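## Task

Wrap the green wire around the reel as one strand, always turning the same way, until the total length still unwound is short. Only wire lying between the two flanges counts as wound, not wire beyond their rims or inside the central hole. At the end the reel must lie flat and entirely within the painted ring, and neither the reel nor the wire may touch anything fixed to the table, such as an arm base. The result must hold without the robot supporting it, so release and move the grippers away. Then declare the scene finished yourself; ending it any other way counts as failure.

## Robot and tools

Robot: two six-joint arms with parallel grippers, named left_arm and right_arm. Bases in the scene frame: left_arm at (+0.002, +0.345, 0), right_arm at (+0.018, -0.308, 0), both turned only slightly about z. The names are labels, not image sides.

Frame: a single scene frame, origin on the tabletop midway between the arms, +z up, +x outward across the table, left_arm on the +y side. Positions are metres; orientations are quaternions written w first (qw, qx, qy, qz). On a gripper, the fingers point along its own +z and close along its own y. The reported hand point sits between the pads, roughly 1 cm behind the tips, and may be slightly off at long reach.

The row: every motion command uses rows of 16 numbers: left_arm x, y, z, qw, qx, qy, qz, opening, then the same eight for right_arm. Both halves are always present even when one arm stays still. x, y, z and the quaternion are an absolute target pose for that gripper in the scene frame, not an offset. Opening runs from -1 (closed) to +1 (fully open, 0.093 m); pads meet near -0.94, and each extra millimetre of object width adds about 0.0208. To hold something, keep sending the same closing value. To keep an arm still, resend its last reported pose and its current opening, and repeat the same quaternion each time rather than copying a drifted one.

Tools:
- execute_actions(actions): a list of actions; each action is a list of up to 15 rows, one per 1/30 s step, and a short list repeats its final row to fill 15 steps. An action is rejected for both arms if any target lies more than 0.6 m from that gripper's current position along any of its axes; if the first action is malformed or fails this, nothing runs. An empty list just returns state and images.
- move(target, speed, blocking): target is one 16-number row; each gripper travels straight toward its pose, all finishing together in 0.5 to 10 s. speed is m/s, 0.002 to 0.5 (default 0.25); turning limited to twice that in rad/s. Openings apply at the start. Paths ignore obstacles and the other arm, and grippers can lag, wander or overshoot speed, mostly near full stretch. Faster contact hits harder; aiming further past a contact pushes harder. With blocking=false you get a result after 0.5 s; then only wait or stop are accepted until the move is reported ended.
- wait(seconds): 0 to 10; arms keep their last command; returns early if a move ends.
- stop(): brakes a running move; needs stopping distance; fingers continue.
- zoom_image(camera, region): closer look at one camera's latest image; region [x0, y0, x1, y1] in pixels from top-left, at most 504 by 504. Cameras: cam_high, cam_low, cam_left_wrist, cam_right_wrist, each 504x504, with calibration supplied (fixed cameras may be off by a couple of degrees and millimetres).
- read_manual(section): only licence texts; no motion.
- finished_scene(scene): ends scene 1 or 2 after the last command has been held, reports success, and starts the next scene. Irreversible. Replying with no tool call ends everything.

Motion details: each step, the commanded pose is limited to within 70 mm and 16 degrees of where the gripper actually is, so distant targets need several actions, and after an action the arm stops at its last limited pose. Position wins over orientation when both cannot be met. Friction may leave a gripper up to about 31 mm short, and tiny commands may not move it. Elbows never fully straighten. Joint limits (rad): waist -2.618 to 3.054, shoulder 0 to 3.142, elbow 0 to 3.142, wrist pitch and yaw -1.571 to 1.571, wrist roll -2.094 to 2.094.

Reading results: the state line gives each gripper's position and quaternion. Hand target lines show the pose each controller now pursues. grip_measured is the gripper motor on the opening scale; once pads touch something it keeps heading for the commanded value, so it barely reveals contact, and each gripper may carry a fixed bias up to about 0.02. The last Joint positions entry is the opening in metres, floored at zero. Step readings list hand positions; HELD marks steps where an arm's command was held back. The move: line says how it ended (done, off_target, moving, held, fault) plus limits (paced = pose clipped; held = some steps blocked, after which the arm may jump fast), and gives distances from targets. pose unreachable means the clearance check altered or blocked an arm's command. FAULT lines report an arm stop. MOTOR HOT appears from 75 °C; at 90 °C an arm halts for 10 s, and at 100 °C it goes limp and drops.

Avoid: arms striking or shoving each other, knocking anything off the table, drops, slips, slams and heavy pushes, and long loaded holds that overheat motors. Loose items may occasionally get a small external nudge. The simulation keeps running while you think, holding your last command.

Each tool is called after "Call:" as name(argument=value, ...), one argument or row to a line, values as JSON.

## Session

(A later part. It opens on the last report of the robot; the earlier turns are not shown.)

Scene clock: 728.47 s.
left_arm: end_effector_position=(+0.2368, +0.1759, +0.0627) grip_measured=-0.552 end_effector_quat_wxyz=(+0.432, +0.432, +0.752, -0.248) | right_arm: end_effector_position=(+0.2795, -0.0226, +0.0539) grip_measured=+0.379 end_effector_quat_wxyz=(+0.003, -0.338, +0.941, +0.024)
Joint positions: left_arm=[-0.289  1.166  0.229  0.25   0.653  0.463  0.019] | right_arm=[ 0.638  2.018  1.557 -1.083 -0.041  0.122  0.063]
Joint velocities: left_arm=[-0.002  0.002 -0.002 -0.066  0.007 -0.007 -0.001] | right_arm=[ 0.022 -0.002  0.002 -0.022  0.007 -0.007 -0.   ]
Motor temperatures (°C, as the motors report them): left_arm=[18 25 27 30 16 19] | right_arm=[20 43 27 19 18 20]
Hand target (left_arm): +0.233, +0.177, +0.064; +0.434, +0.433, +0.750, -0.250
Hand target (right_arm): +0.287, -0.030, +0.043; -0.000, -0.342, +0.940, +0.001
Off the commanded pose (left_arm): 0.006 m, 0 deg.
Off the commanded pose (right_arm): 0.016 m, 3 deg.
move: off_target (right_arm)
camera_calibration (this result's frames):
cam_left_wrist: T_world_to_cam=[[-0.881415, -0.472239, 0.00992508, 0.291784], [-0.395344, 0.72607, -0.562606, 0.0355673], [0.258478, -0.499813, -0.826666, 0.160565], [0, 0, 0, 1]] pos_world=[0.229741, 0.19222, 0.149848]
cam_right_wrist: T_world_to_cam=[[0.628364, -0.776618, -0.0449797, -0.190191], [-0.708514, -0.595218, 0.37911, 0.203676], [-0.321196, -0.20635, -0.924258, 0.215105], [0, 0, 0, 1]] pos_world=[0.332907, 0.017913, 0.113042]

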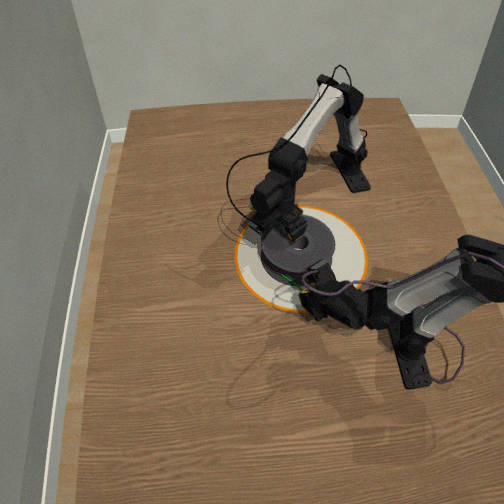

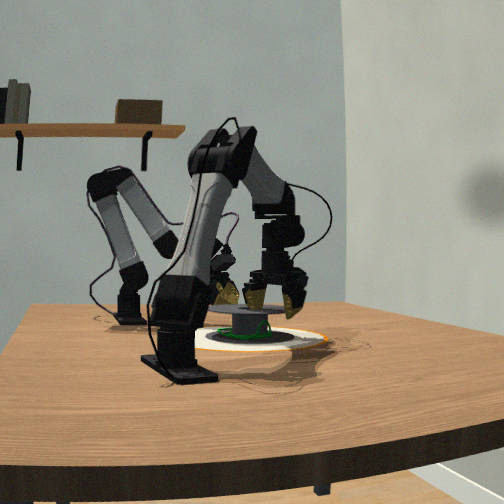

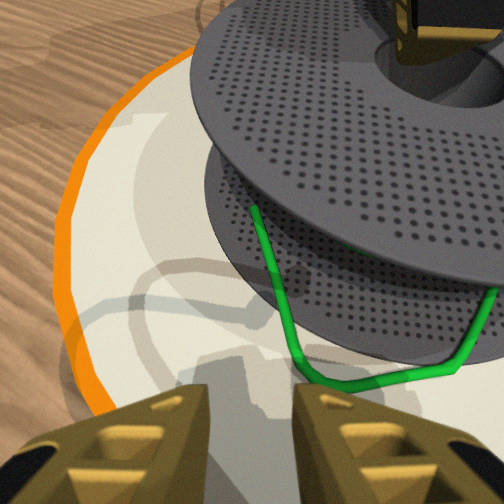

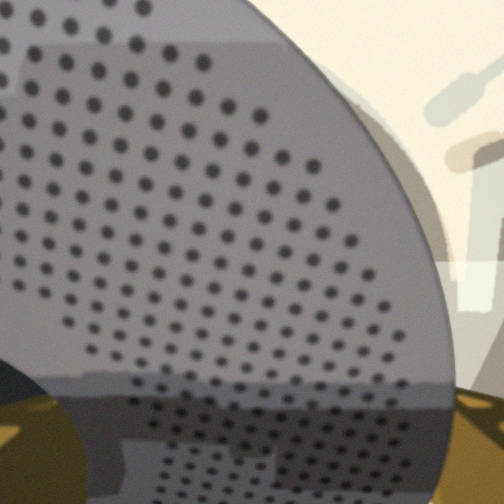

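Call:
move(
  target=[0.196,0.166,0.055,0.433,0.433,0.75,-0.25,-0.6, 0.288,-0.030,0.043,0,-0.342,0.9397,0,0.3],
  speed=0.08,
)

Call:
move(
  target=[0.198,0.163,0.022,0.433,0.433,0.75,-0.25,-0.6, 0.288,-0.030,0.043,0,-0.342,0.9397,0,0.3],
  speed=0.05,
)

Scene clock: 736.23 s.
left_arm: end_effector_position=(+0.1998, +0.1657, +0.0566) grip_measured=-0.598 end_effector_quat_wxyz=(+0.434, +0.435, +0.748, -0.253) | right_arm: end_effector_position=(+0.2795, -0.0226, +0.0539) grip_measured=+0.379 end_effector_quat_wxyz=(+0.003, -0.338, +0.941, +0.024)
Joint positions: left_arm=[-0.42   0.974  0.104  0.244  0.563  0.368  0.016] | right_arm=[ 0.638  2.018  1.557 -1.083 -0.041  0.122  0.063]
Joint velocities: left_arm=[ 0.012 -0.002  0.012 -0.022 -0.051 -0.007  0.   ] | right_arm=[ 0.002 -0.002  0.002  0.066  0.037  0.037 -0.   ]
Motor temperatures (°C, as the motors report them): left_arm=[18 25 27 29 16 19] | right_arm=[20 43 27 19 18 20]
Hand target (left_arm): +0.196, +0.167, +0.054; +0.432, +0.433, +0.750, -0.250
Hand target (right_arm): +0.287, -0.030, +0.043; -0.000, -0.342, +0.940, +0.001
Off the commanded pose (left_arm): 0.004 m, 0 deg.
Off the commanded pose (right_arm): 0.016 m, 3 deg.
move: off_target (right_arm)
camera_calibration (this result's frames):
cam_left_wrist: T_world_to_cam=[[-0.886825, -0.46198, 0.0107651, 0.253688], [-0.384986, 0.725739, -0.570166, 0.0233249], [0.255593, -0.509782, -0.821459, 0.161876], [0, 0, 0, 1]] pos_world=[0.192583, 0.182793, 0.143543]
cam_right_wrist: T_world_to_cam=[[0.628364, -0.776618, -0.0449797, -0.190191], [-0.708514, -0.595218, 0.37911, 0.203676], [-0.321196, -0.20635, -0.924258, 0.215105], [0, 0, 0, 1]] pos_world=[0.332907, 0.017913, 0.113042]

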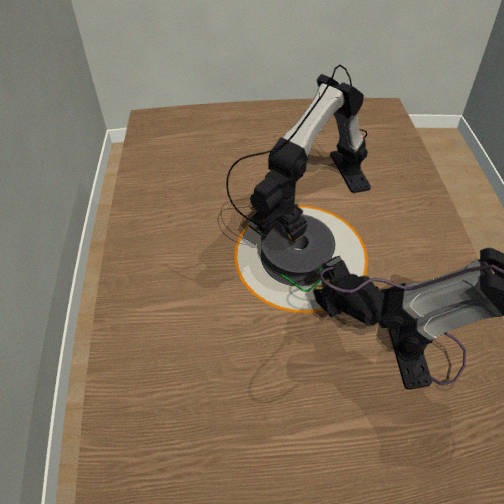

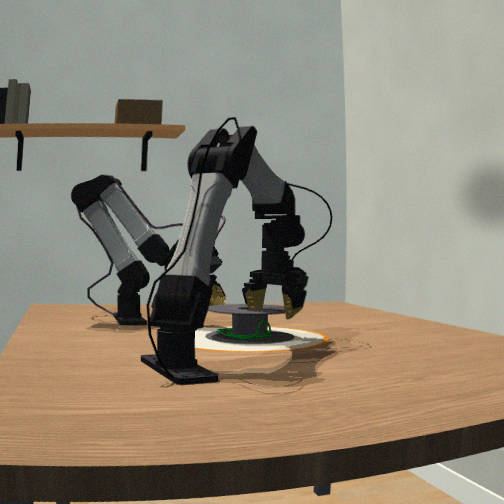

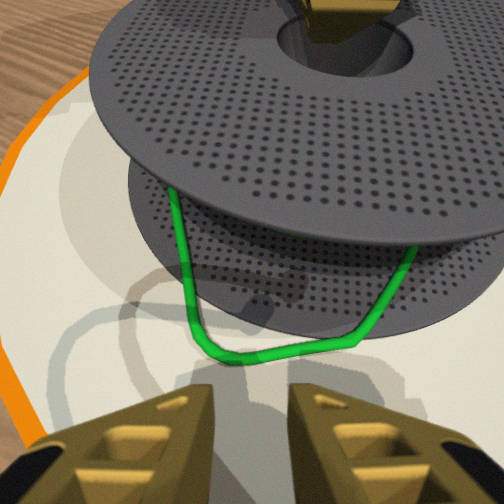

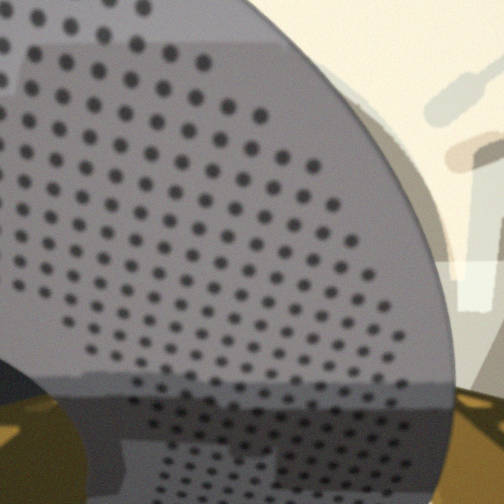

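Scene clock: 737.67 s.
left_arm: end_effector_position=(+0.2019, +0.1621, +0.0300) grip_measured=-0.598 end_effector_quat_wxyz=(+0.440, +0.434, +0.745, -0.251) | right_arm: end_effector_position=(+0.2795, -0.0226, +0.0539) grip_measured=+0.379 end_effector_quat_wxyz=(+0.003, -0.338, +0.941, +0.024)
Joint positions: left_arm=[-0.441  1.25   0.027  0.618  0.542  0.353  0.016] | right_arm=[ 0.638  2.018  1.557 -1.083 -0.041  0.122  0.063]
Joint velocities: left_arm=[ 0.022 -0.002 -0.027 -0.022  0.007  0.007 -0.   ] | right_arm=[-0.012  0.002 -0.012 -0.066  0.007  0.051 -0.   ]
Motor temperatures (°C, as the motors report them): left_arm=[18 25 27 29 16 19] | right_arm=[20 43 27 19 18 20]
Hand target (left_arm): +0.197, +0.164, +0.023; +0.433, +0.433, +0.750, -0.250
Hand target (right_arm): +0.287, -0.030, +0.043; -0.000, -0.342, +0.940, +0.001
Off the commanded pose (left_arm): 0.009 m, 1 deg.
Off the commanded pose (right_arm): 0.016 m, 3 deg.
move: off_target (right_arm)
camera_calibration (this result's frames):
cam_left_wrist: T_world_to_cam=[[-0.885677, -0.464298, 0.00195923, 0.254579], [-0.380013, 0.72246, -0.577617, 0.0113826], [0.266771, -0.512326, -0.816306, 0.135653], [0, 0, 0, 1]] pos_world=[0.193612, 0.179476, 0.11681]
cam_right_wrist: T_world_to_cam=[[0.628364, -0.776618, -0.0449797, -0.190191], [-0.708514, -0.595218, 0.37911, 0.203676], [-0.321196, -0.20635, -0.924258, 0.215105], [0, 0, 0, 1]] pos_world=[0.332907, 0.017913, 0.113042]

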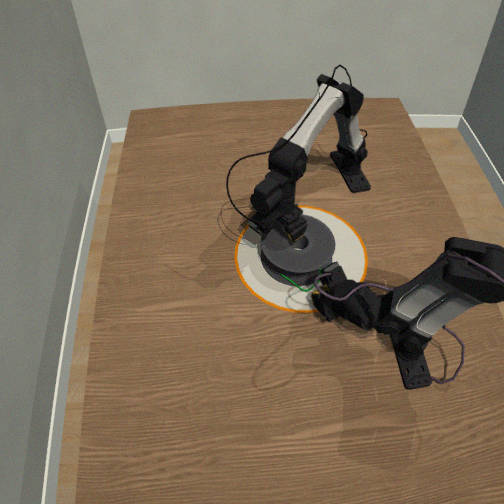

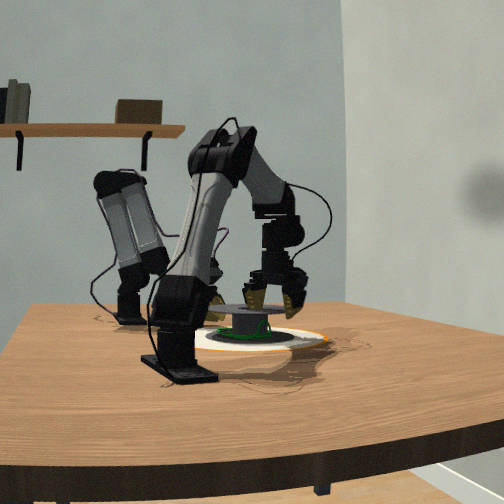

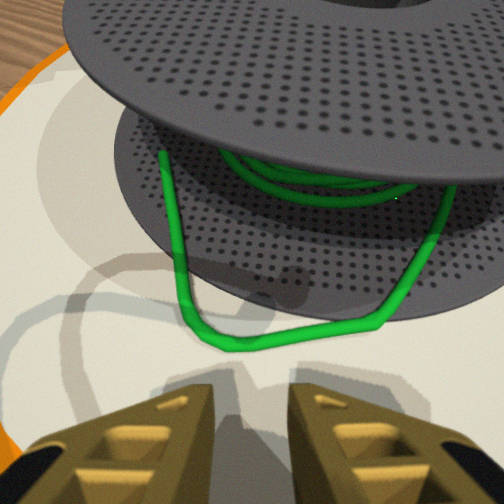

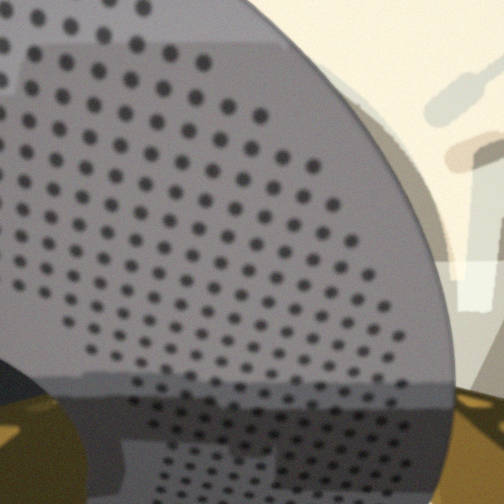

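Call:
move(
  target=[0.207,0.152,0.014,0.433,0.433,0.75,-0.25,-0.6, 0.288,-0.030,0.043,0,-0.342,0.9397,0,0.3],
  speed=0.03,
)

Scene clock: 739.23 s.
left_arm: end_effector_position=(+0.2023, +0.1547, +0.0132) grip_measured=-0.598 end_effector_quat_wxyz=(+0.426, +0.434, +0.752, -0.253) | right_arm: end_effector_position=(+0.2795, -0.0226, +0.0539) grip_measured=+0.379 end_effector_quat_wxyz=(+0.003, -0.338, +0.941, +0.024)
Joint positions: left_arm=[-0.484  1.452  0.027  0.803  0.509  0.324  0.016] | right_arm=[ 0.638  2.018  1.557 -1.083 -0.041  0.122  0.063]
Joint velocities: left_arm=[ 0.022 -0.007 -0.002  0.051 -0.007  0.051  0.001] | right_arm=[ 0.007 -0.002  0.017  0.007 -0.051  0.022 -0.001]
Motor temperatures (°C, as the motors report them): left_arm=[18 25 27 29 16 19] | right_arm=[20 43 27 19 18 20]
Hand target (left_arm): +0.207, +0.152, +0.015; +0.432, +0.433, +0.750, -0.250
Hand target (right_arm): +0.287, -0.030, +0.043; -0.000, -0.342, +0.940, +0.001
Off the commanded pose (left_arm): 0.005 m, 1 deg.
Off the commanded pose (right_arm): 0.016 m, 3 deg.
move: off_target (right_arm)
camera_calibration (this result's frames):
cam_left_wrist: T_world_to_cam=[[-0.88631, -0.46258, 0.0217825, 0.251192], [-0.394785, 0.730154, -0.557691, 0.00867394], [0.242072, -0.502887, -0.829763, 0.121789], [0, 0, 0, 1]] pos_world=[0.196577, 0.171109, 0.100421]
cam_right_wrist: T_world_to_cam=[[0.628364, -0.776618, -0.0449797, -0.190191], [-0.708514, -0.595218, 0.37911, 0.203676], [-0.321196, -0.20635, -0.924258, 0.215105], [0, 0, 0, 1]] pos_world=[0.332907, 0.017913, 0.113042]

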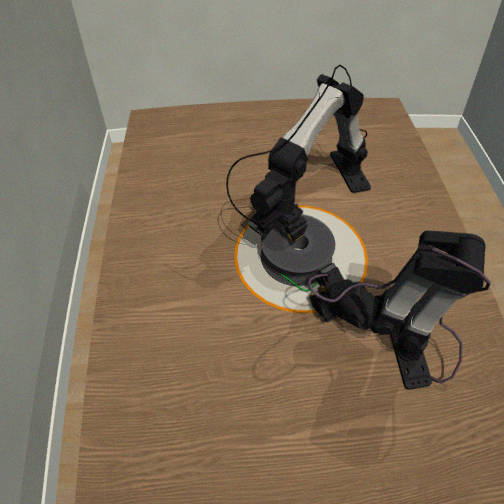

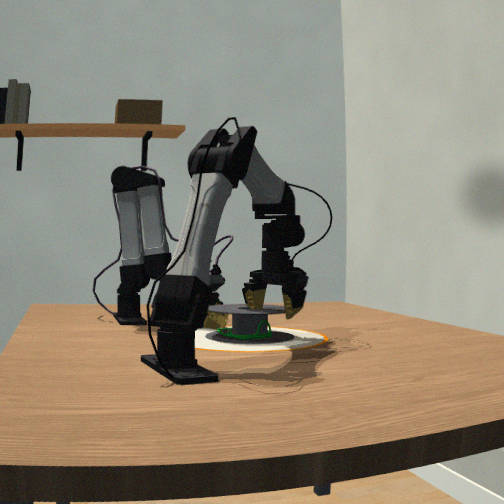

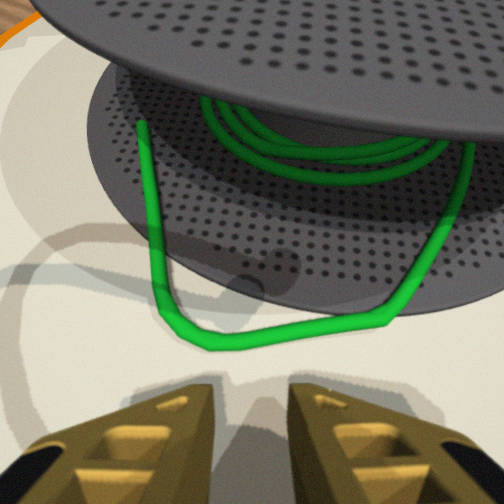

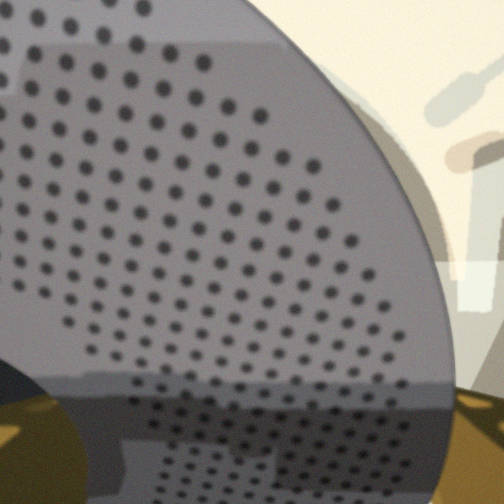

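Call:
move(
  target=[0.216,0.140,0.018,0.433,0.433,0.75,-0.25,-0.6, 0.288,-0.030,0.043,0,-0.342,0.9397,0,0.3],
  speed=0.02,
)

Scene clock: 741.13 s.
left_arm: end_effector_position=(+0.2100, +0.1439, +0.0164) grip_measured=-0.598 end_effector_quat_wxyz=(+0.428, +0.434, +0.752, -0.252) | right_arm: end_effector_position=(+0.2795, -0.0226, +0.0539) grip_measured=+0.379 end_effector_quat_wxyz=(+0.003, -0.338, +0.941, +0.024)
Joint positions: left_arm=[-0.526  1.483  0.069  0.809  0.473  0.297  0.016] | right_arm=[ 0.638  2.018  1.557 -1.083 -0.041  0.122  0.063]
Joint velocities: left_arm=[-0.022 -0.007  0.007  0.051 -0.11   0.007 -0.   ] | right_arm=[ 0.017 -0.002  0.012 -0.066 -0.037 -0.081  0.001]
Motor temperatures (°C, as the motors report them): left_arm=[18 25 27 29 16 19] | right_arm=[20 43 27 19 18 20]
Hand target (left_arm): +0.216, +0.140, +0.018; +0.433, +0.433, +0.750, -0.250
Hand target (right_arm): +0.287, -0.030, +0.043; -0.000, -0.342, +0.940, +0.001
Off the commanded pose (left_arm): 0.007 m, 1 deg.
Off the commanded pose (right_arm): 0.016 m, 3 deg.
move: off_target (right_arm)
camera_calibration (this result's frames):
cam_left_wrist: T_world_to_cam=[[-0.885875, -0.463544, 0.0187775, 0.253054], [-0.393504, 0.729351, -0.559645, 0.0212607], [0.245725, -0.503164, -0.82852, 0.116396], [0, 0, 0, 1]] pos_world=[0.203939, 0.160361, 0.103583]
cam_right_wrist: T_world_to_cam=[[0.628364, -0.776618, -0.0449797, -0.190191], [-0.708514, -0.595218, 0.37911, 0.203676], [-0.321196, -0.20635, -0.924258, 0.215105], [0, 0, 0, 1]] pos_world=[0.332907, 0.017913, 0.113042]

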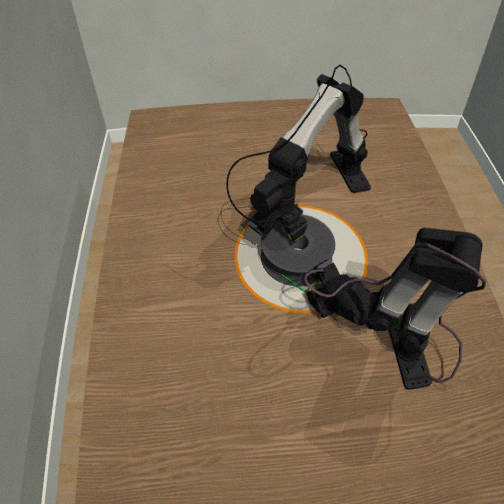

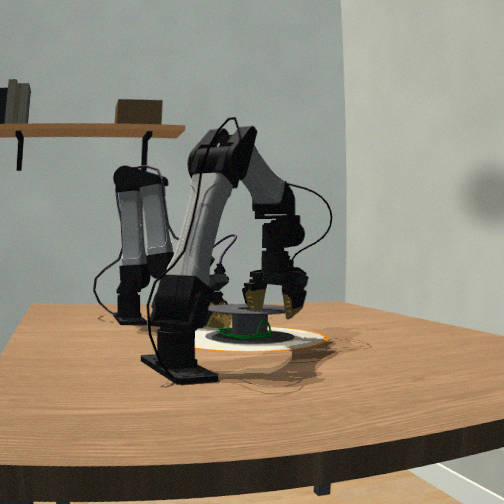

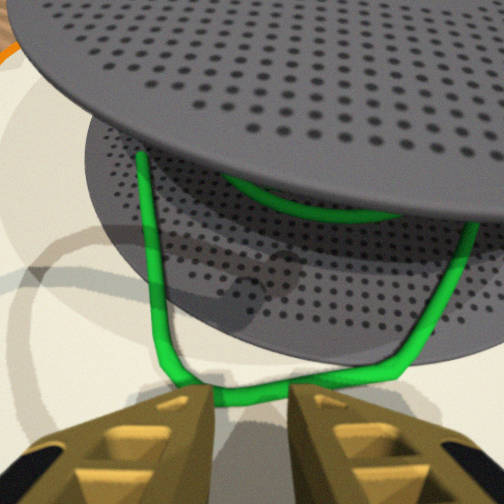

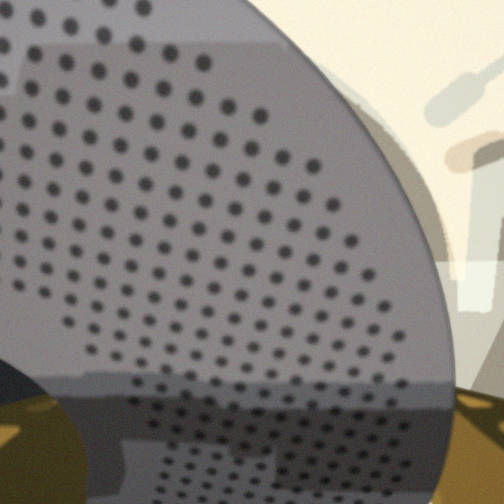

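Call:
move(
  target=[0.224,0.130,0.021,0.433,0.433,0.75,-0.25,-0.6, 0.288,-0.030,0.043,0,-0.342,0.9397,0,0.3],
  speed=0.015,
)

Scene clock: 743.37 s.
left_arm: end_effector_position=(+0.2194, +0.1334, +0.0216) grip_measured=-0.598 end_effector_quat_wxyz=(+0.433, +0.434, +0.749, -0.252) | right_arm: end_effector_position=(+0.2795, -0.0226, +0.0539) grip_measured=+0.379 end_effector_quat_wxyz=(+0.003, -0.338, +0.941, +0.024)
Joint positions: left_arm=[-0.555  1.51   0.115  0.809  0.449  0.279  0.016] | right_arm=[ 0.638  2.018  1.557 -1.083 -0.041  0.122  0.063]
Joint velocities: left_arm=[ 0.012 -0.017 -0.017 -0.168  0.051 -0.051  0.001] | right_arm=[-0.002  0.007  0.007 -0.051 -0.051 -0.007  0.   ]
Motor temperatures (°C, as the motors report them): left_arm=[18 25 27 29 16 19] | right_arm=[20 43 27 19 18 20]
Hand target (left_arm): +0.224, +0.130, +0.021; +0.433, +0.433, +0.750, -0.250
Hand target (right_arm): +0.287, -0.030, +0.043; -0.000, -0.342, +0.940, +0.001
Off the commanded pose (left_arm): 0.006 m, 0 deg.
Off the commanded pose (right_arm): 0.016 m, 3 deg.
move: off_target (right_arm)
camera_calibration (this result's frames):
cam_left_wrist: T_world_to_cam=[[-0.885809, -0.463881, 0.0124952, 0.256568], [-0.388142, 0.725886, -0.567834, 0.0350099], [0.254337, -0.507843, -0.823048, 0.111682], [0, 0, 0, 1]] pos_world=[0.212454, 0.150321, 0.108594]
cam_right_wrist: T_world_to_cam=[[0.628364, -0.776618, -0.0449797, -0.190191], [-0.708514, -0.595218, 0.37911, 0.203676], [-0.321196, -0.20635, -0.924258, 0.215105], [0, 0, 0, 1]] pos_world=[0.332907, 0.017913, 0.113042]

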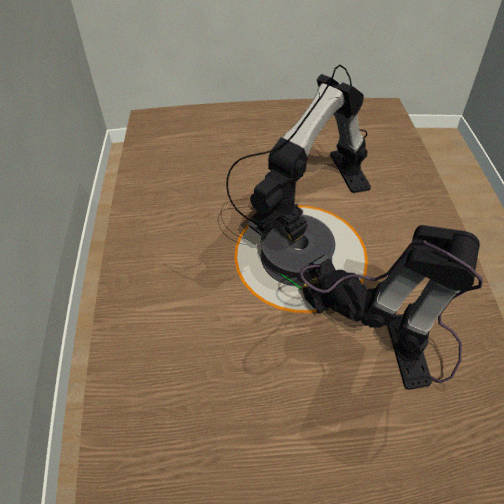

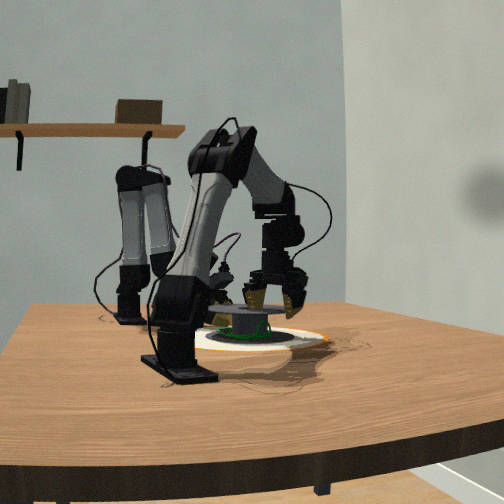

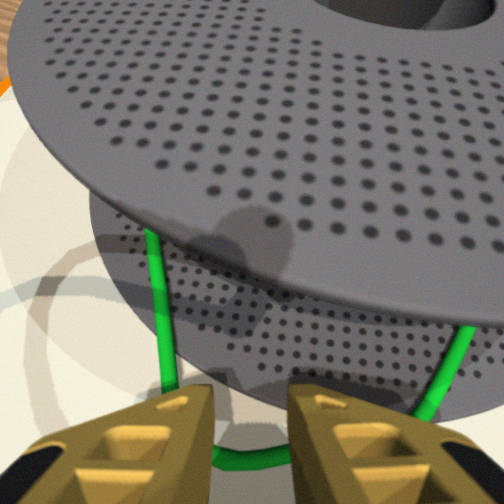

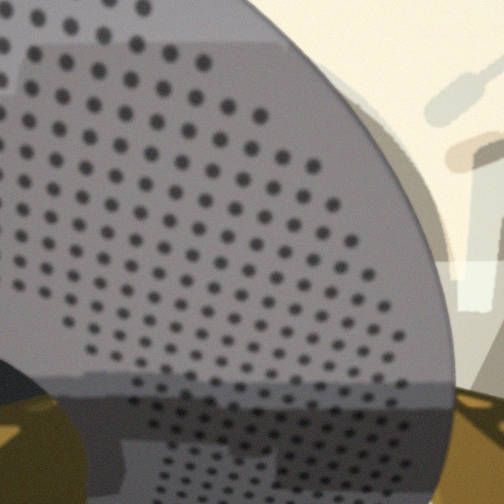

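Call:
move(
  target=[0.221,0.142,0.035,0.4532,0.366,0.7849,-0.2113,-0.4, 0.288,-0.030,0.043,0,-0.342,0.9397,0,0.3],
  speed=0.04,
)

Call:
move(
  target=[0.24,0.138,0.032,0.4532,0.366,0.7849,-0.2113,-0.4, 0.288,-0.030,0.043,0,-0.342,0.9397,0,0.3],
  speed=0.04,
)

Scene clock: 752.27 s.
left_arm: end_effector_position=(+0.2256, +0.1396, +0.0350) grip_measured=-0.402 end_effector_quat_wxyz=(+0.454, +0.368, +0.783, -0.214) | right_arm: end_effector_position=(+0.2795, -0.0226, +0.0539) grip_measured=+0.379 end_effector_quat_wxyz=(+0.003, -0.338, +0.941, +0.024)
Joint positions: left_arm=[-0.645  1.36   0.095  0.731  0.227  0.132  0.026] | right_arm=[ 0.638  2.018  1.557 -1.083 -0.041  0.122  0.063]
Joint velocities: left_arm=[ 0.022 -0.012  0.002 -0.081 -0.051 -0.051 -0.001] | right_arm=[ 0.002 -0.007  0.007 -0.022 -0.022 -0.051  0.001]
Motor temperatures (°C, as the motors report them): left_arm=[18 24 27 30 16 19] | right_arm=[20 43 27 19 18 20]
Hand target (left_arm): +0.222, +0.142, +0.034; +0.453, +0.366, +0.785, -0.211
Hand target (right_arm): +0.287, -0.030, +0.043; -0.000, -0.342, +0.940, +0.001
Off the commanded pose (left_arm): 0.005 m, 0 deg.
Off the commanded pose (right_arm): 0.016 m, 3 deg.
move: off_target (right_arm)
camera_calibration (this result's frames):
cam_left_wrist: T_world_to_cam=[[-0.793278, -0.60876, 0.0109963, 0.26414], [-0.50513, 0.647939, -0.570103, 0.0778387], [0.339931, -0.457805, -0.821499, 0.0980322], [0, 0, 0, 1]] pos_world=[0.215531, 0.155243, 0.122005]
cam_right_wrist: T_world_to_cam=[[0.628364, -0.776618, -0.0449797, -0.190191], [-0.708514, -0.595218, 0.37911, 0.203676], [-0.321196, -0.20635, -0.924258, 0.215105], [0, 0, 0, 1]] pos_world=[0.332907, 0.017913, 0.113042]

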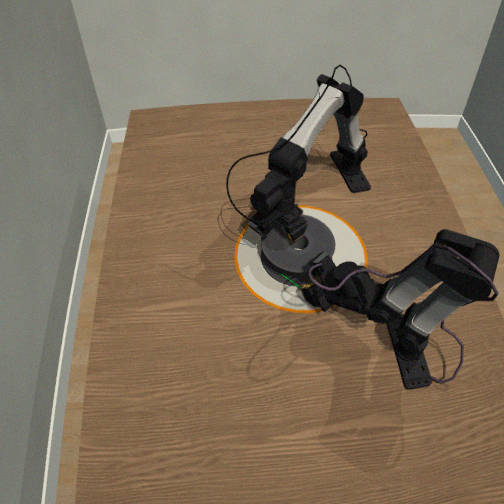

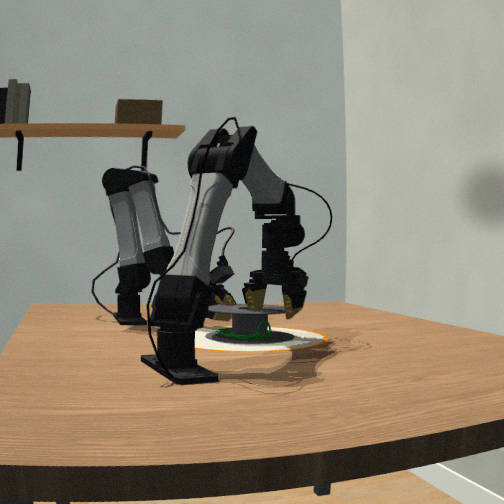

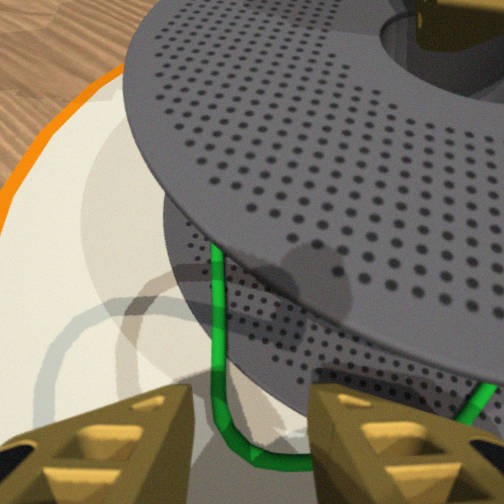

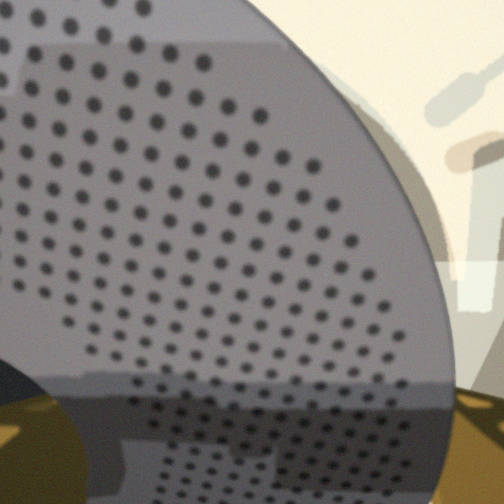

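Scene clock: 753.10 s.
left_arm: end_effector_position=(+0.2330, +0.1418, +0.0273) grip_measured=-0.402 end_effector_quat_wxyz=(+0.444, +0.365, +0.792, -0.207) | right_arm: end_effector_position=(+0.2795, -0.0226, +0.0539) grip_measured=+0.379 end_effector_quat_wxyz=(+0.003, -0.338, +0.941, +0.024)
Joint positions: left_arm=[-0.621  1.42   0.12   0.736  0.235  0.142  0.026] | right_arm=[ 0.638  2.018  1.557 -1.083 -0.041  0.122  0.063]
Joint velocities: left_arm=[-0.002  0.002  0.002  0.051 -0.007 -0.037  0.   ] | right_arm=[ 0.002 -0.007  0.012  0.022  0.022 -0.007 -0.001]
Motor temperatures (°C, as the motors report them): left_arm=[18 24 27 30 16 19] | right_arm=[20 43 27 19 18 20]
Hand target (left_arm): +0.240, +0.138, +0.032; +0.453, +0.366, +0.785, -0.211
Hand target (right_arm): +0.287, -0.030, +0.043; -0.000, -0.342, +0.940, +0.001
Off the commanded pose (left_arm): 0.009 m, 1 deg.
Off the commanded pose (right_arm): 0.016 m, 3 deg.
move: off_target (right_arm)
camera_calibration (this result's frames):
cam_left_wrist: T_world_to_cam=[[-0.785339, -0.618874, 0.0154062, 0.270925], [-0.524868, 0.652439, -0.546659, 0.0791533], [0.328261, -0.437399, -0.837214, 0.0904334], [0, 0, 0, 1]] pos_world=[0.224627, 0.155581, 0.114808]
cam_right_wrist: T_world_to_cam=[[0.628364, -0.776618, -0.0449797, -0.190191], [-0.708514, -0.595218, 0.37911, 0.203676], [-0.321196, -0.20635, -0.924258, 0.215105], [0, 0, 0, 1]] pos_world=[0.332907, 0.017913, 0.113042]

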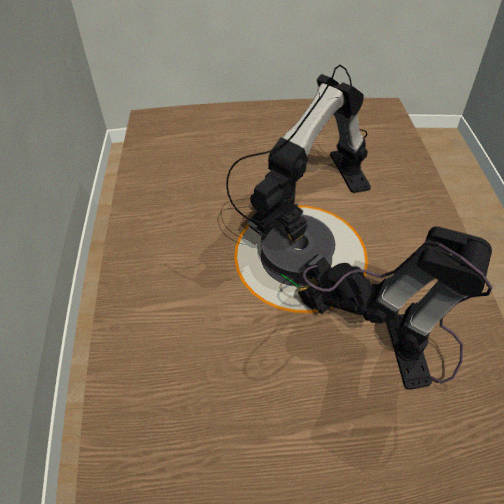

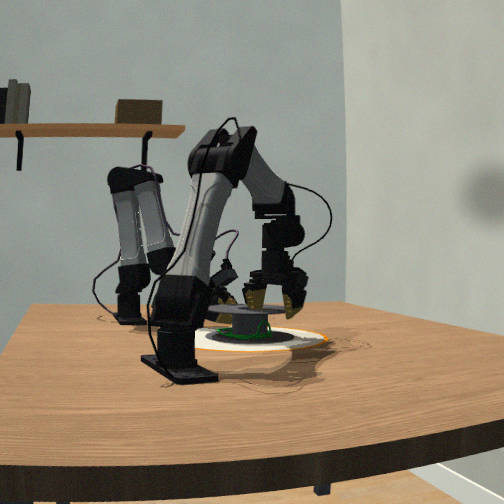

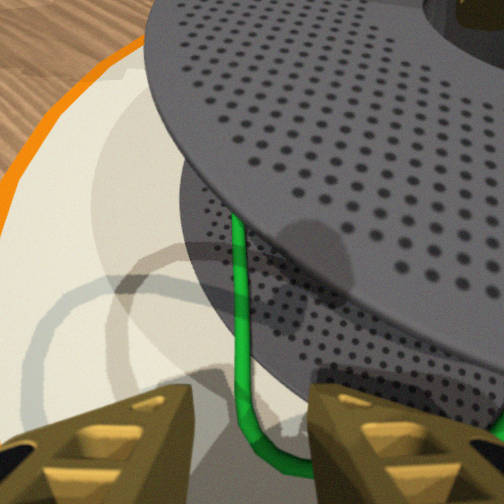

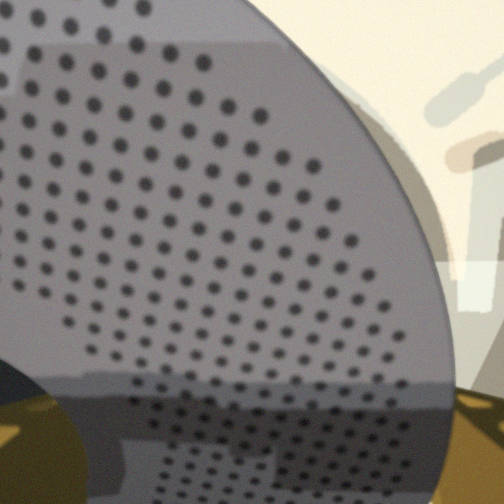

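Call:
move(
  target=[0.244,0.129,0.026,0.4532,0.366,0.7849,-0.2113,-0.4, 0.288,-0.030,0.043,0,-0.342,0.9397,0,0.3],
  speed=0.02,
)

Call:
move(
  target=[0.242,0.130,0.010,0.4532,0.366,0.7849,-0.2113,-0.4, 0.288,-0.030,0.043,0,-0.342,0.9397,0,0.3],
  speed=0.02,
)

Scene clock: 755.67 s.
left_arm: end_effector_position=(+0.2371, +0.1346, +0.0217) grip_measured=-0.402 end_effector_quat_wxyz=(+0.442, +0.368, +0.790, -0.211) | right_arm: end_effector_position=(+0.2795, -0.0226, +0.0539) grip_measured=+0.378 end_effector_quat_wxyz=(+0.003, -0.338, +0.941, +0.024)
Joint positions: left_arm=[-0.632  1.511  0.14   0.807  0.236  0.138  0.026] | right_arm=[ 0.638  2.018  1.557 -1.083 -0.041  0.122  0.063]
Joint velocities: left_arm=[ 0.002 -0.002  0.007  0.037  0.051  0.037  0.   ] | right_arm=[-0.022 -0.007  0.012  0.007 -0.051  0.007 -0.   ]
Motor temperatures (°C, as the motors report them): left_arm=[18 24 27 30 16 19] | right_arm=[20 43 27 19 18 20]
Hand target (left_arm): +0.243, +0.129, +0.027; +0.453, +0.366, +0.785, -0.211
Hand target (right_arm): +0.287, -0.030, +0.043; -0.000, -0.342, +0.940, +0.001
Off the commanded pose (left_arm): 0.010 m, 1 deg.
Off the commanded pose (right_arm): 0.016 m, 3 deg.
move: off_target (right_arm)
camera_calibration (this result's frames):
cam_left_wrist: T_world_to_cam=[[-0.791341, -0.611061, 0.0195708, 0.270086], [-0.520118, 0.656053, -0.546875, 0.081305], [0.321334, -0.442944, -0.836986, 0.0836315], [0, 0, 0, 1]] pos_world=[0.229145, 0.148743, 0.109176]
cam_right_wrist: T_world_to_cam=[[0.628364, -0.776618, -0.0449797, -0.190191], [-0.708514, -0.595218, 0.37911, 0.203676], [-0.321196, -0.20635, -0.924258, 0.215105], [0, 0, 0, 1]] pos_world=[0.332907, 0.017913, 0.113042]

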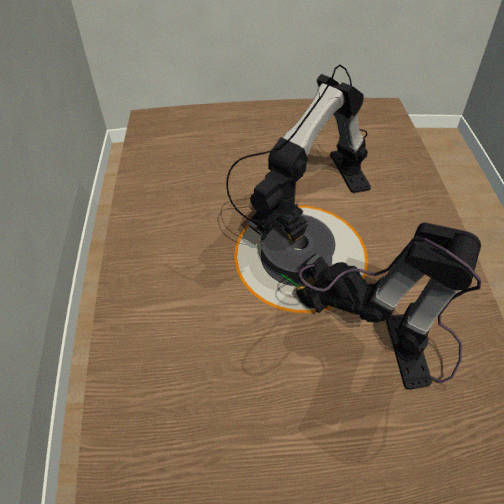

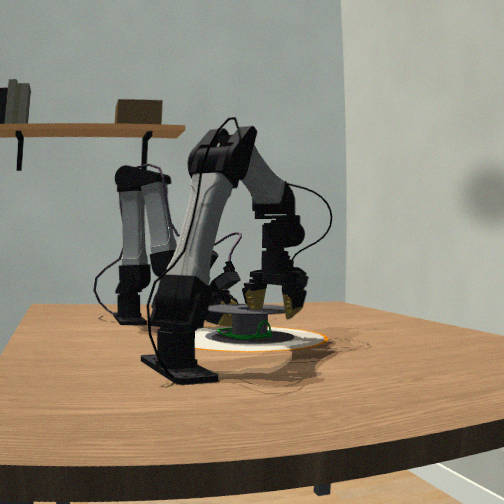

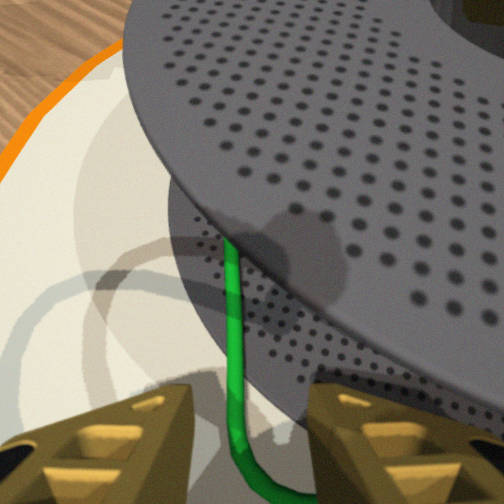

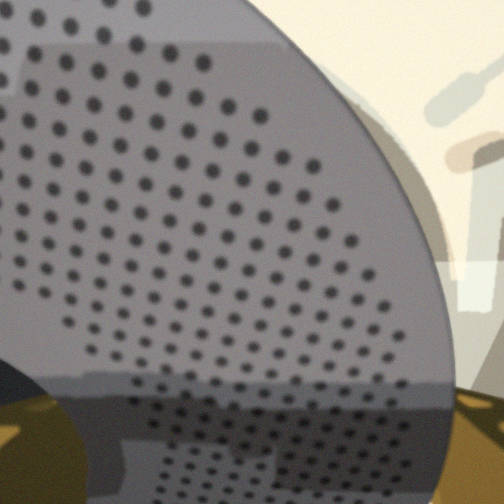

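Scene clock: 757.13 s.
left_arm: end_effector_position=(+0.2442, +0.1298, +0.0162) grip_measured=-0.402 end_effector_quat_wxyz=(+0.458, +0.366, +0.781, -0.214) | right_arm: end_effector_position=(+0.2805, -0.0240, +0.0539) grip_measured=+0.378 end_effector_quat_wxyz=(+0.002, -0.336, +0.942, +0.024)
Joint positions: left_arm=[-0.632  1.65   0.14   0.983  0.236  0.136  0.026] | right_arm=[ 0.634  2.018  1.557 -1.084 -0.04   0.122  0.063]
Joint velocities: left_arm=[-0.002  0.027  0.002 -0.037 -0.007 -0.022  0.001] | right_arm=[-0.002  0.007  0.017 -0.051 -0.037 -0.066  0.001]
Motor temperatures (°C, as the motors report them): left_arm=[18 24 27 30 16 19] | right_arm=[20 43 27 19 18 20]
Hand target (left_arm): +0.242, +0.130, +0.011; +0.453, +0.366, +0.785, -0.211
Hand target (right_arm): +0.287, -0.030, +0.043; -0.000, -0.342, +0.940, +0.001
Off the commanded pose (left_arm): 0.007 m, 1 deg.
Off the commanded pose (right_arm): 0.015 m, 3 deg.
move: off_target (right_arm)
camera_calibration (this result's frames):
cam_left_wrist: T_world_to_cam=[[-0.791301, -0.611351, 0.00964102, 0.272988], [-0.504088, 0.643379, -0.576159, 0.0833635], [0.346032, -0.460775, -0.817281, 0.0705617], [0, 0, 0, 1]] pos_world=[0.233622, 0.14577, 0.103067]
cam_right_wrist: T_world_to_cam=[[0.625069, -0.779303, -0.0444518, -0.191062], [-0.710815, -0.591819, 0.380122, 0.204297], [-0.322537, -0.206005, -0.923868, 0.21552], [0, 0, 0, 1]] pos_world=[0.334158, 0.0164096, 0.112961]

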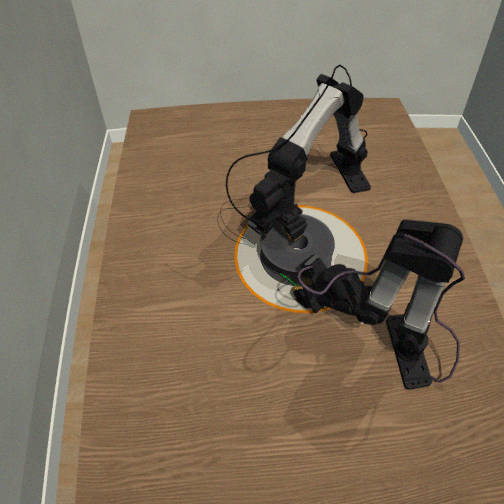

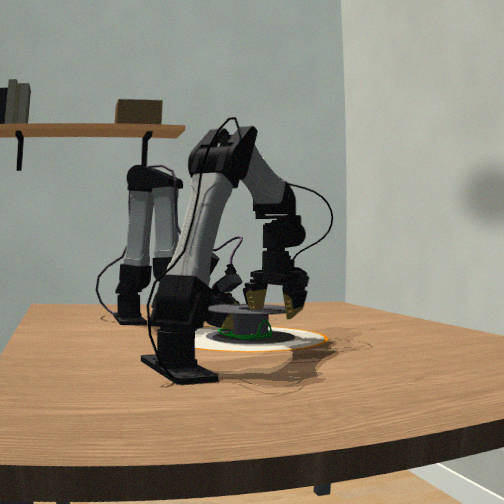

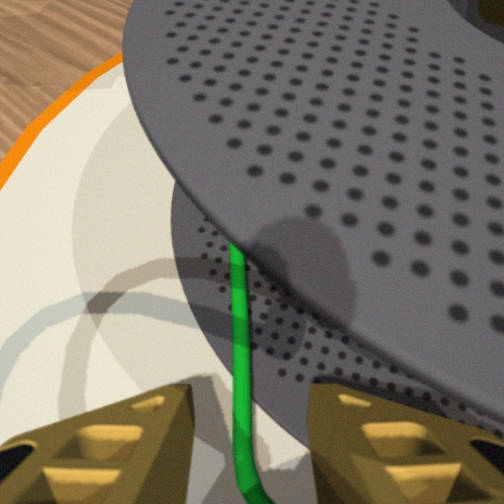

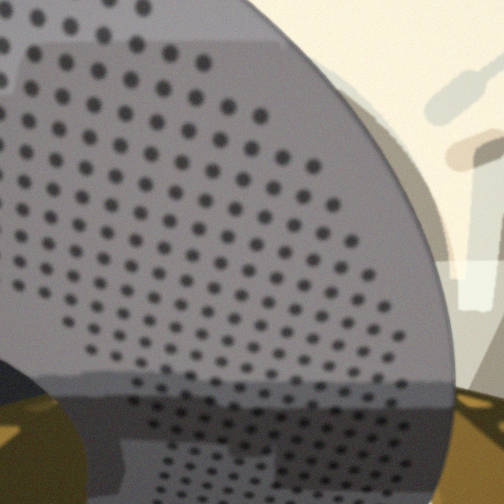

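Call:
move(
  target=[0.2442,0.1298,0.014,0.458,0.366,0.781,-0.214,-1, 0.288,-0.030,0.043,0,-0.342,0.9397,0,0.3],
  speed=0.02,
)

Scene clock: 761.23 s.
left_arm: end_effector_position=(+0.2443, +0.1296, +0.0163) grip_measured=-0.993 end_effector_quat_wxyz=(+0.458, +0.366, +0.781, -0.214) | right_arm: end_effector_position=(+0.2805, -0.0239, +0.0539) grip_measured=+0.378 end_effector_quat_wxyz=(+0.002, -0.336, +0.942, +0.024)
Joint positions: left_arm=[-0.632  1.651  0.14   0.985  0.236  0.136  0.   ] | right_arm=[ 0.634  2.018  1.557 -1.084 -0.041  0.123  0.063]
Joint velocities: left_arm=[-0.022 -0.002 -0.002 -0.066  0.022  0.051  0.   ] | right_arm=[-0.002  0.012 -0.012 -0.066 -0.037  0.051  0.001]
Motor temperatures (°C, as the motors report them): left_arm=[18 24 27 30 16 19] | right_arm=[20 43 27 19 18 20]
Hand target (left_arm): +0.244, +0.130, +0.014; +0.458, +0.366, +0.781, -0.214
Hand target (right_arm): +0.287, -0.030, +0.043; -0.000, -0.342, +0.940, +0.001
Off the commanded pose (left_arm): 0.002 m, 0 deg.
Off the commanded pose (right_arm): 0.015 m, 3 deg.
move: off_target (right_arm)
camera_calibration (this result's frames):
cam_left_wrist: T_world_to_cam=[[-0.79151, -0.611082, 0.00947577, 0.272992], [-0.503396, 0.643079, -0.577098, 0.083457], [0.346561, -0.461549, -0.81662, 0.0705382], [0, 0, 0, 1]] pos_world=[0.233642, 0.145708, 0.103179]
cam_right_wrist: T_world_to_cam=[[0.624767, -0.779523, -0.0448369, -0.190898], [-0.710923, -0.591653, 0.380177, 0.20432], [-0.322885, -0.205646, -0.923826, 0.21562], [0, 0, 0, 1]] pos_world=[0.334144, 0.0164187, 0.112958]

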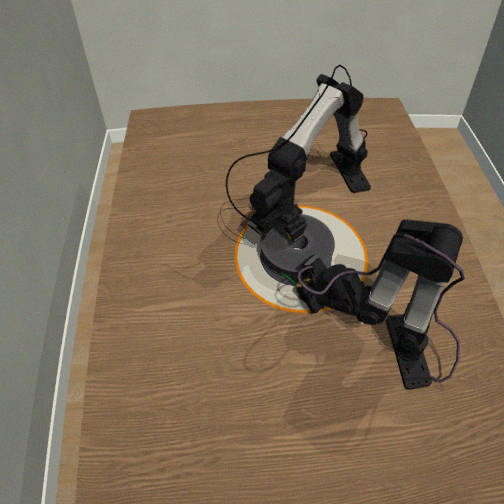

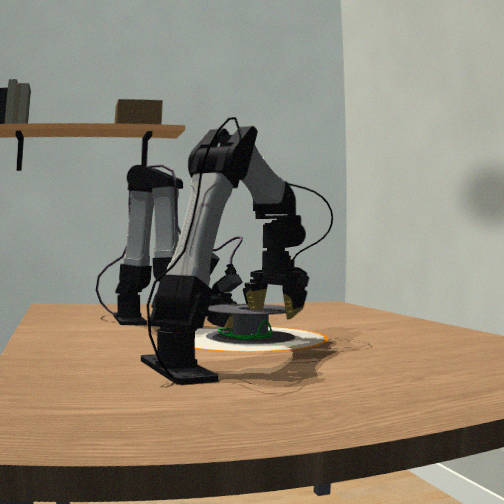

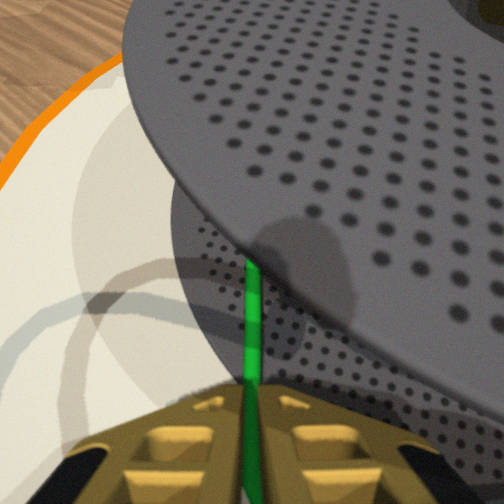

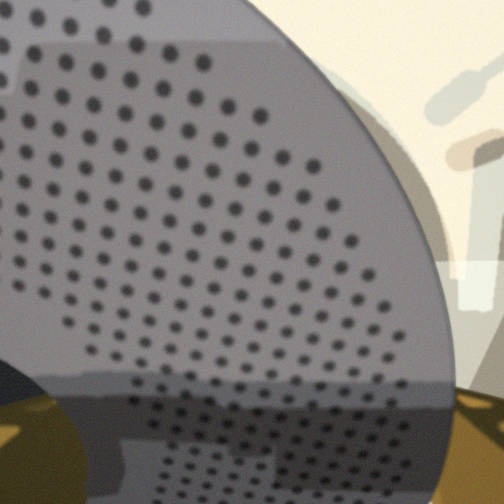

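Call:
move(
  target=[0.244,0.130,0.032,0.4532,0.366,0.7849,-0.2113,-1, 0.288,-0.030,0.043,0,-0.342,0.9397,0,0.3],
  speed=0.02,
)

Scene clock: 764.87 s.
left_arm: end_effector_position=(+0.2359, +0.1354, +0.0189) grip_measured=-0.993 end_effector_quat_wxyz=(+0.437, +0.368, +0.793, -0.211) | right_arm: end_effector_position=(+0.2805, -0.0240, +0.0539) grip_measured=+0.378 end_effector_quat_wxyz=(+0.002, -0.336, +0.942, +0.024)
Joint positions: left_arm=[-0.632  1.515  0.14   0.799  0.236  0.136  0.   ] | right_arm=[ 0.634  2.018  1.557 -1.084 -0.04   0.123  0.063]
Joint velocities: left_arm=[-0.002 -0.012 -0.012 -0.066  0.037 -0.037  0.   ] | right_arm=[ 0.007 -0.012 -0.007 -0.007 -0.007  0.051 -0.001]
Motor temperatures (°C, as the motors report them): left_arm=[18 24 27 30 16 19] | right_arm=[20 43 27 19 18 20]
Hand target (left_arm): +0.244, +0.130, +0.032; +0.453, +0.366, +0.785, -0.211
Hand target (right_arm): +0.287, -0.030, +0.043; -0.000, -0.342, +0.940, +0.000
Off the commanded pose (left_arm): 0.016 m, 2 deg.
Off the commanded pose (right_arm): 0.015 m, 3 deg.
move: off_target (left_arm, right_arm)
camera_calibration (this result's frames):
cam_left_wrist: T_world_to_cam=[[-0.790801, -0.611572, 0.0247714, 0.26949], [-0.526485, 0.659022, -0.537125, 0.0795475], [0.312166, -0.4378, -0.843139, 0.0835818], [0, 0, 0, 1]] pos_world=[0.228902, 0.148981, 0.106522]
cam_right_wrist: T_world_to_cam=[[0.624771, -0.779541, -0.0444593, -0.190984], [-0.711034, -0.591546, 0.380137, 0.204364], [-0.322632, -0.205887, -0.923861, 0.215549], [0, 0, 0, 1]] pos_world=[0.334174, 0.0163894, 0.11296]

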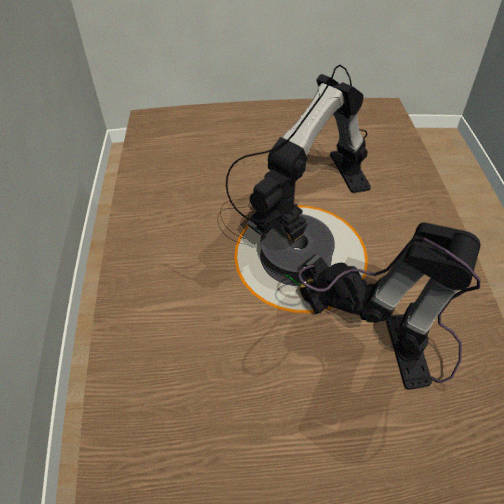

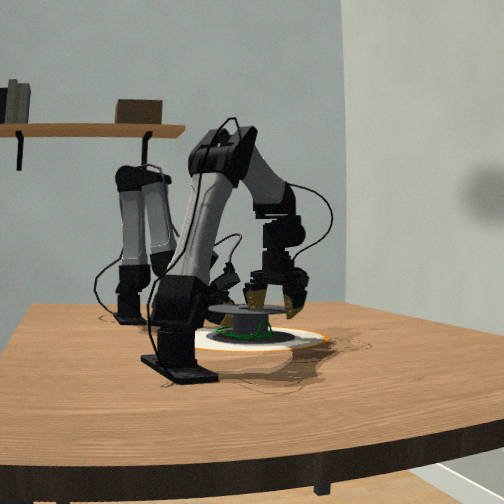

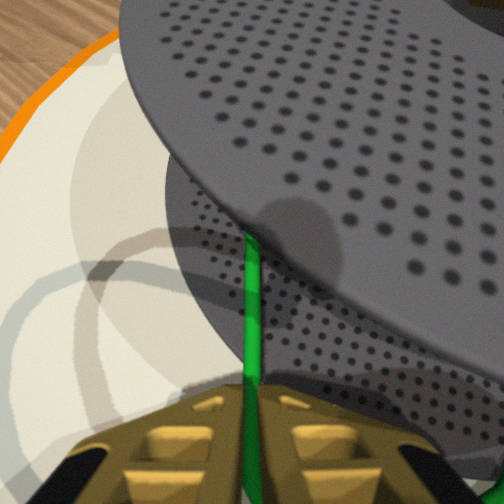

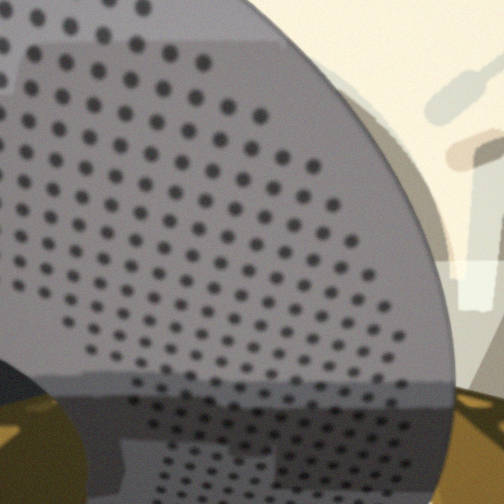

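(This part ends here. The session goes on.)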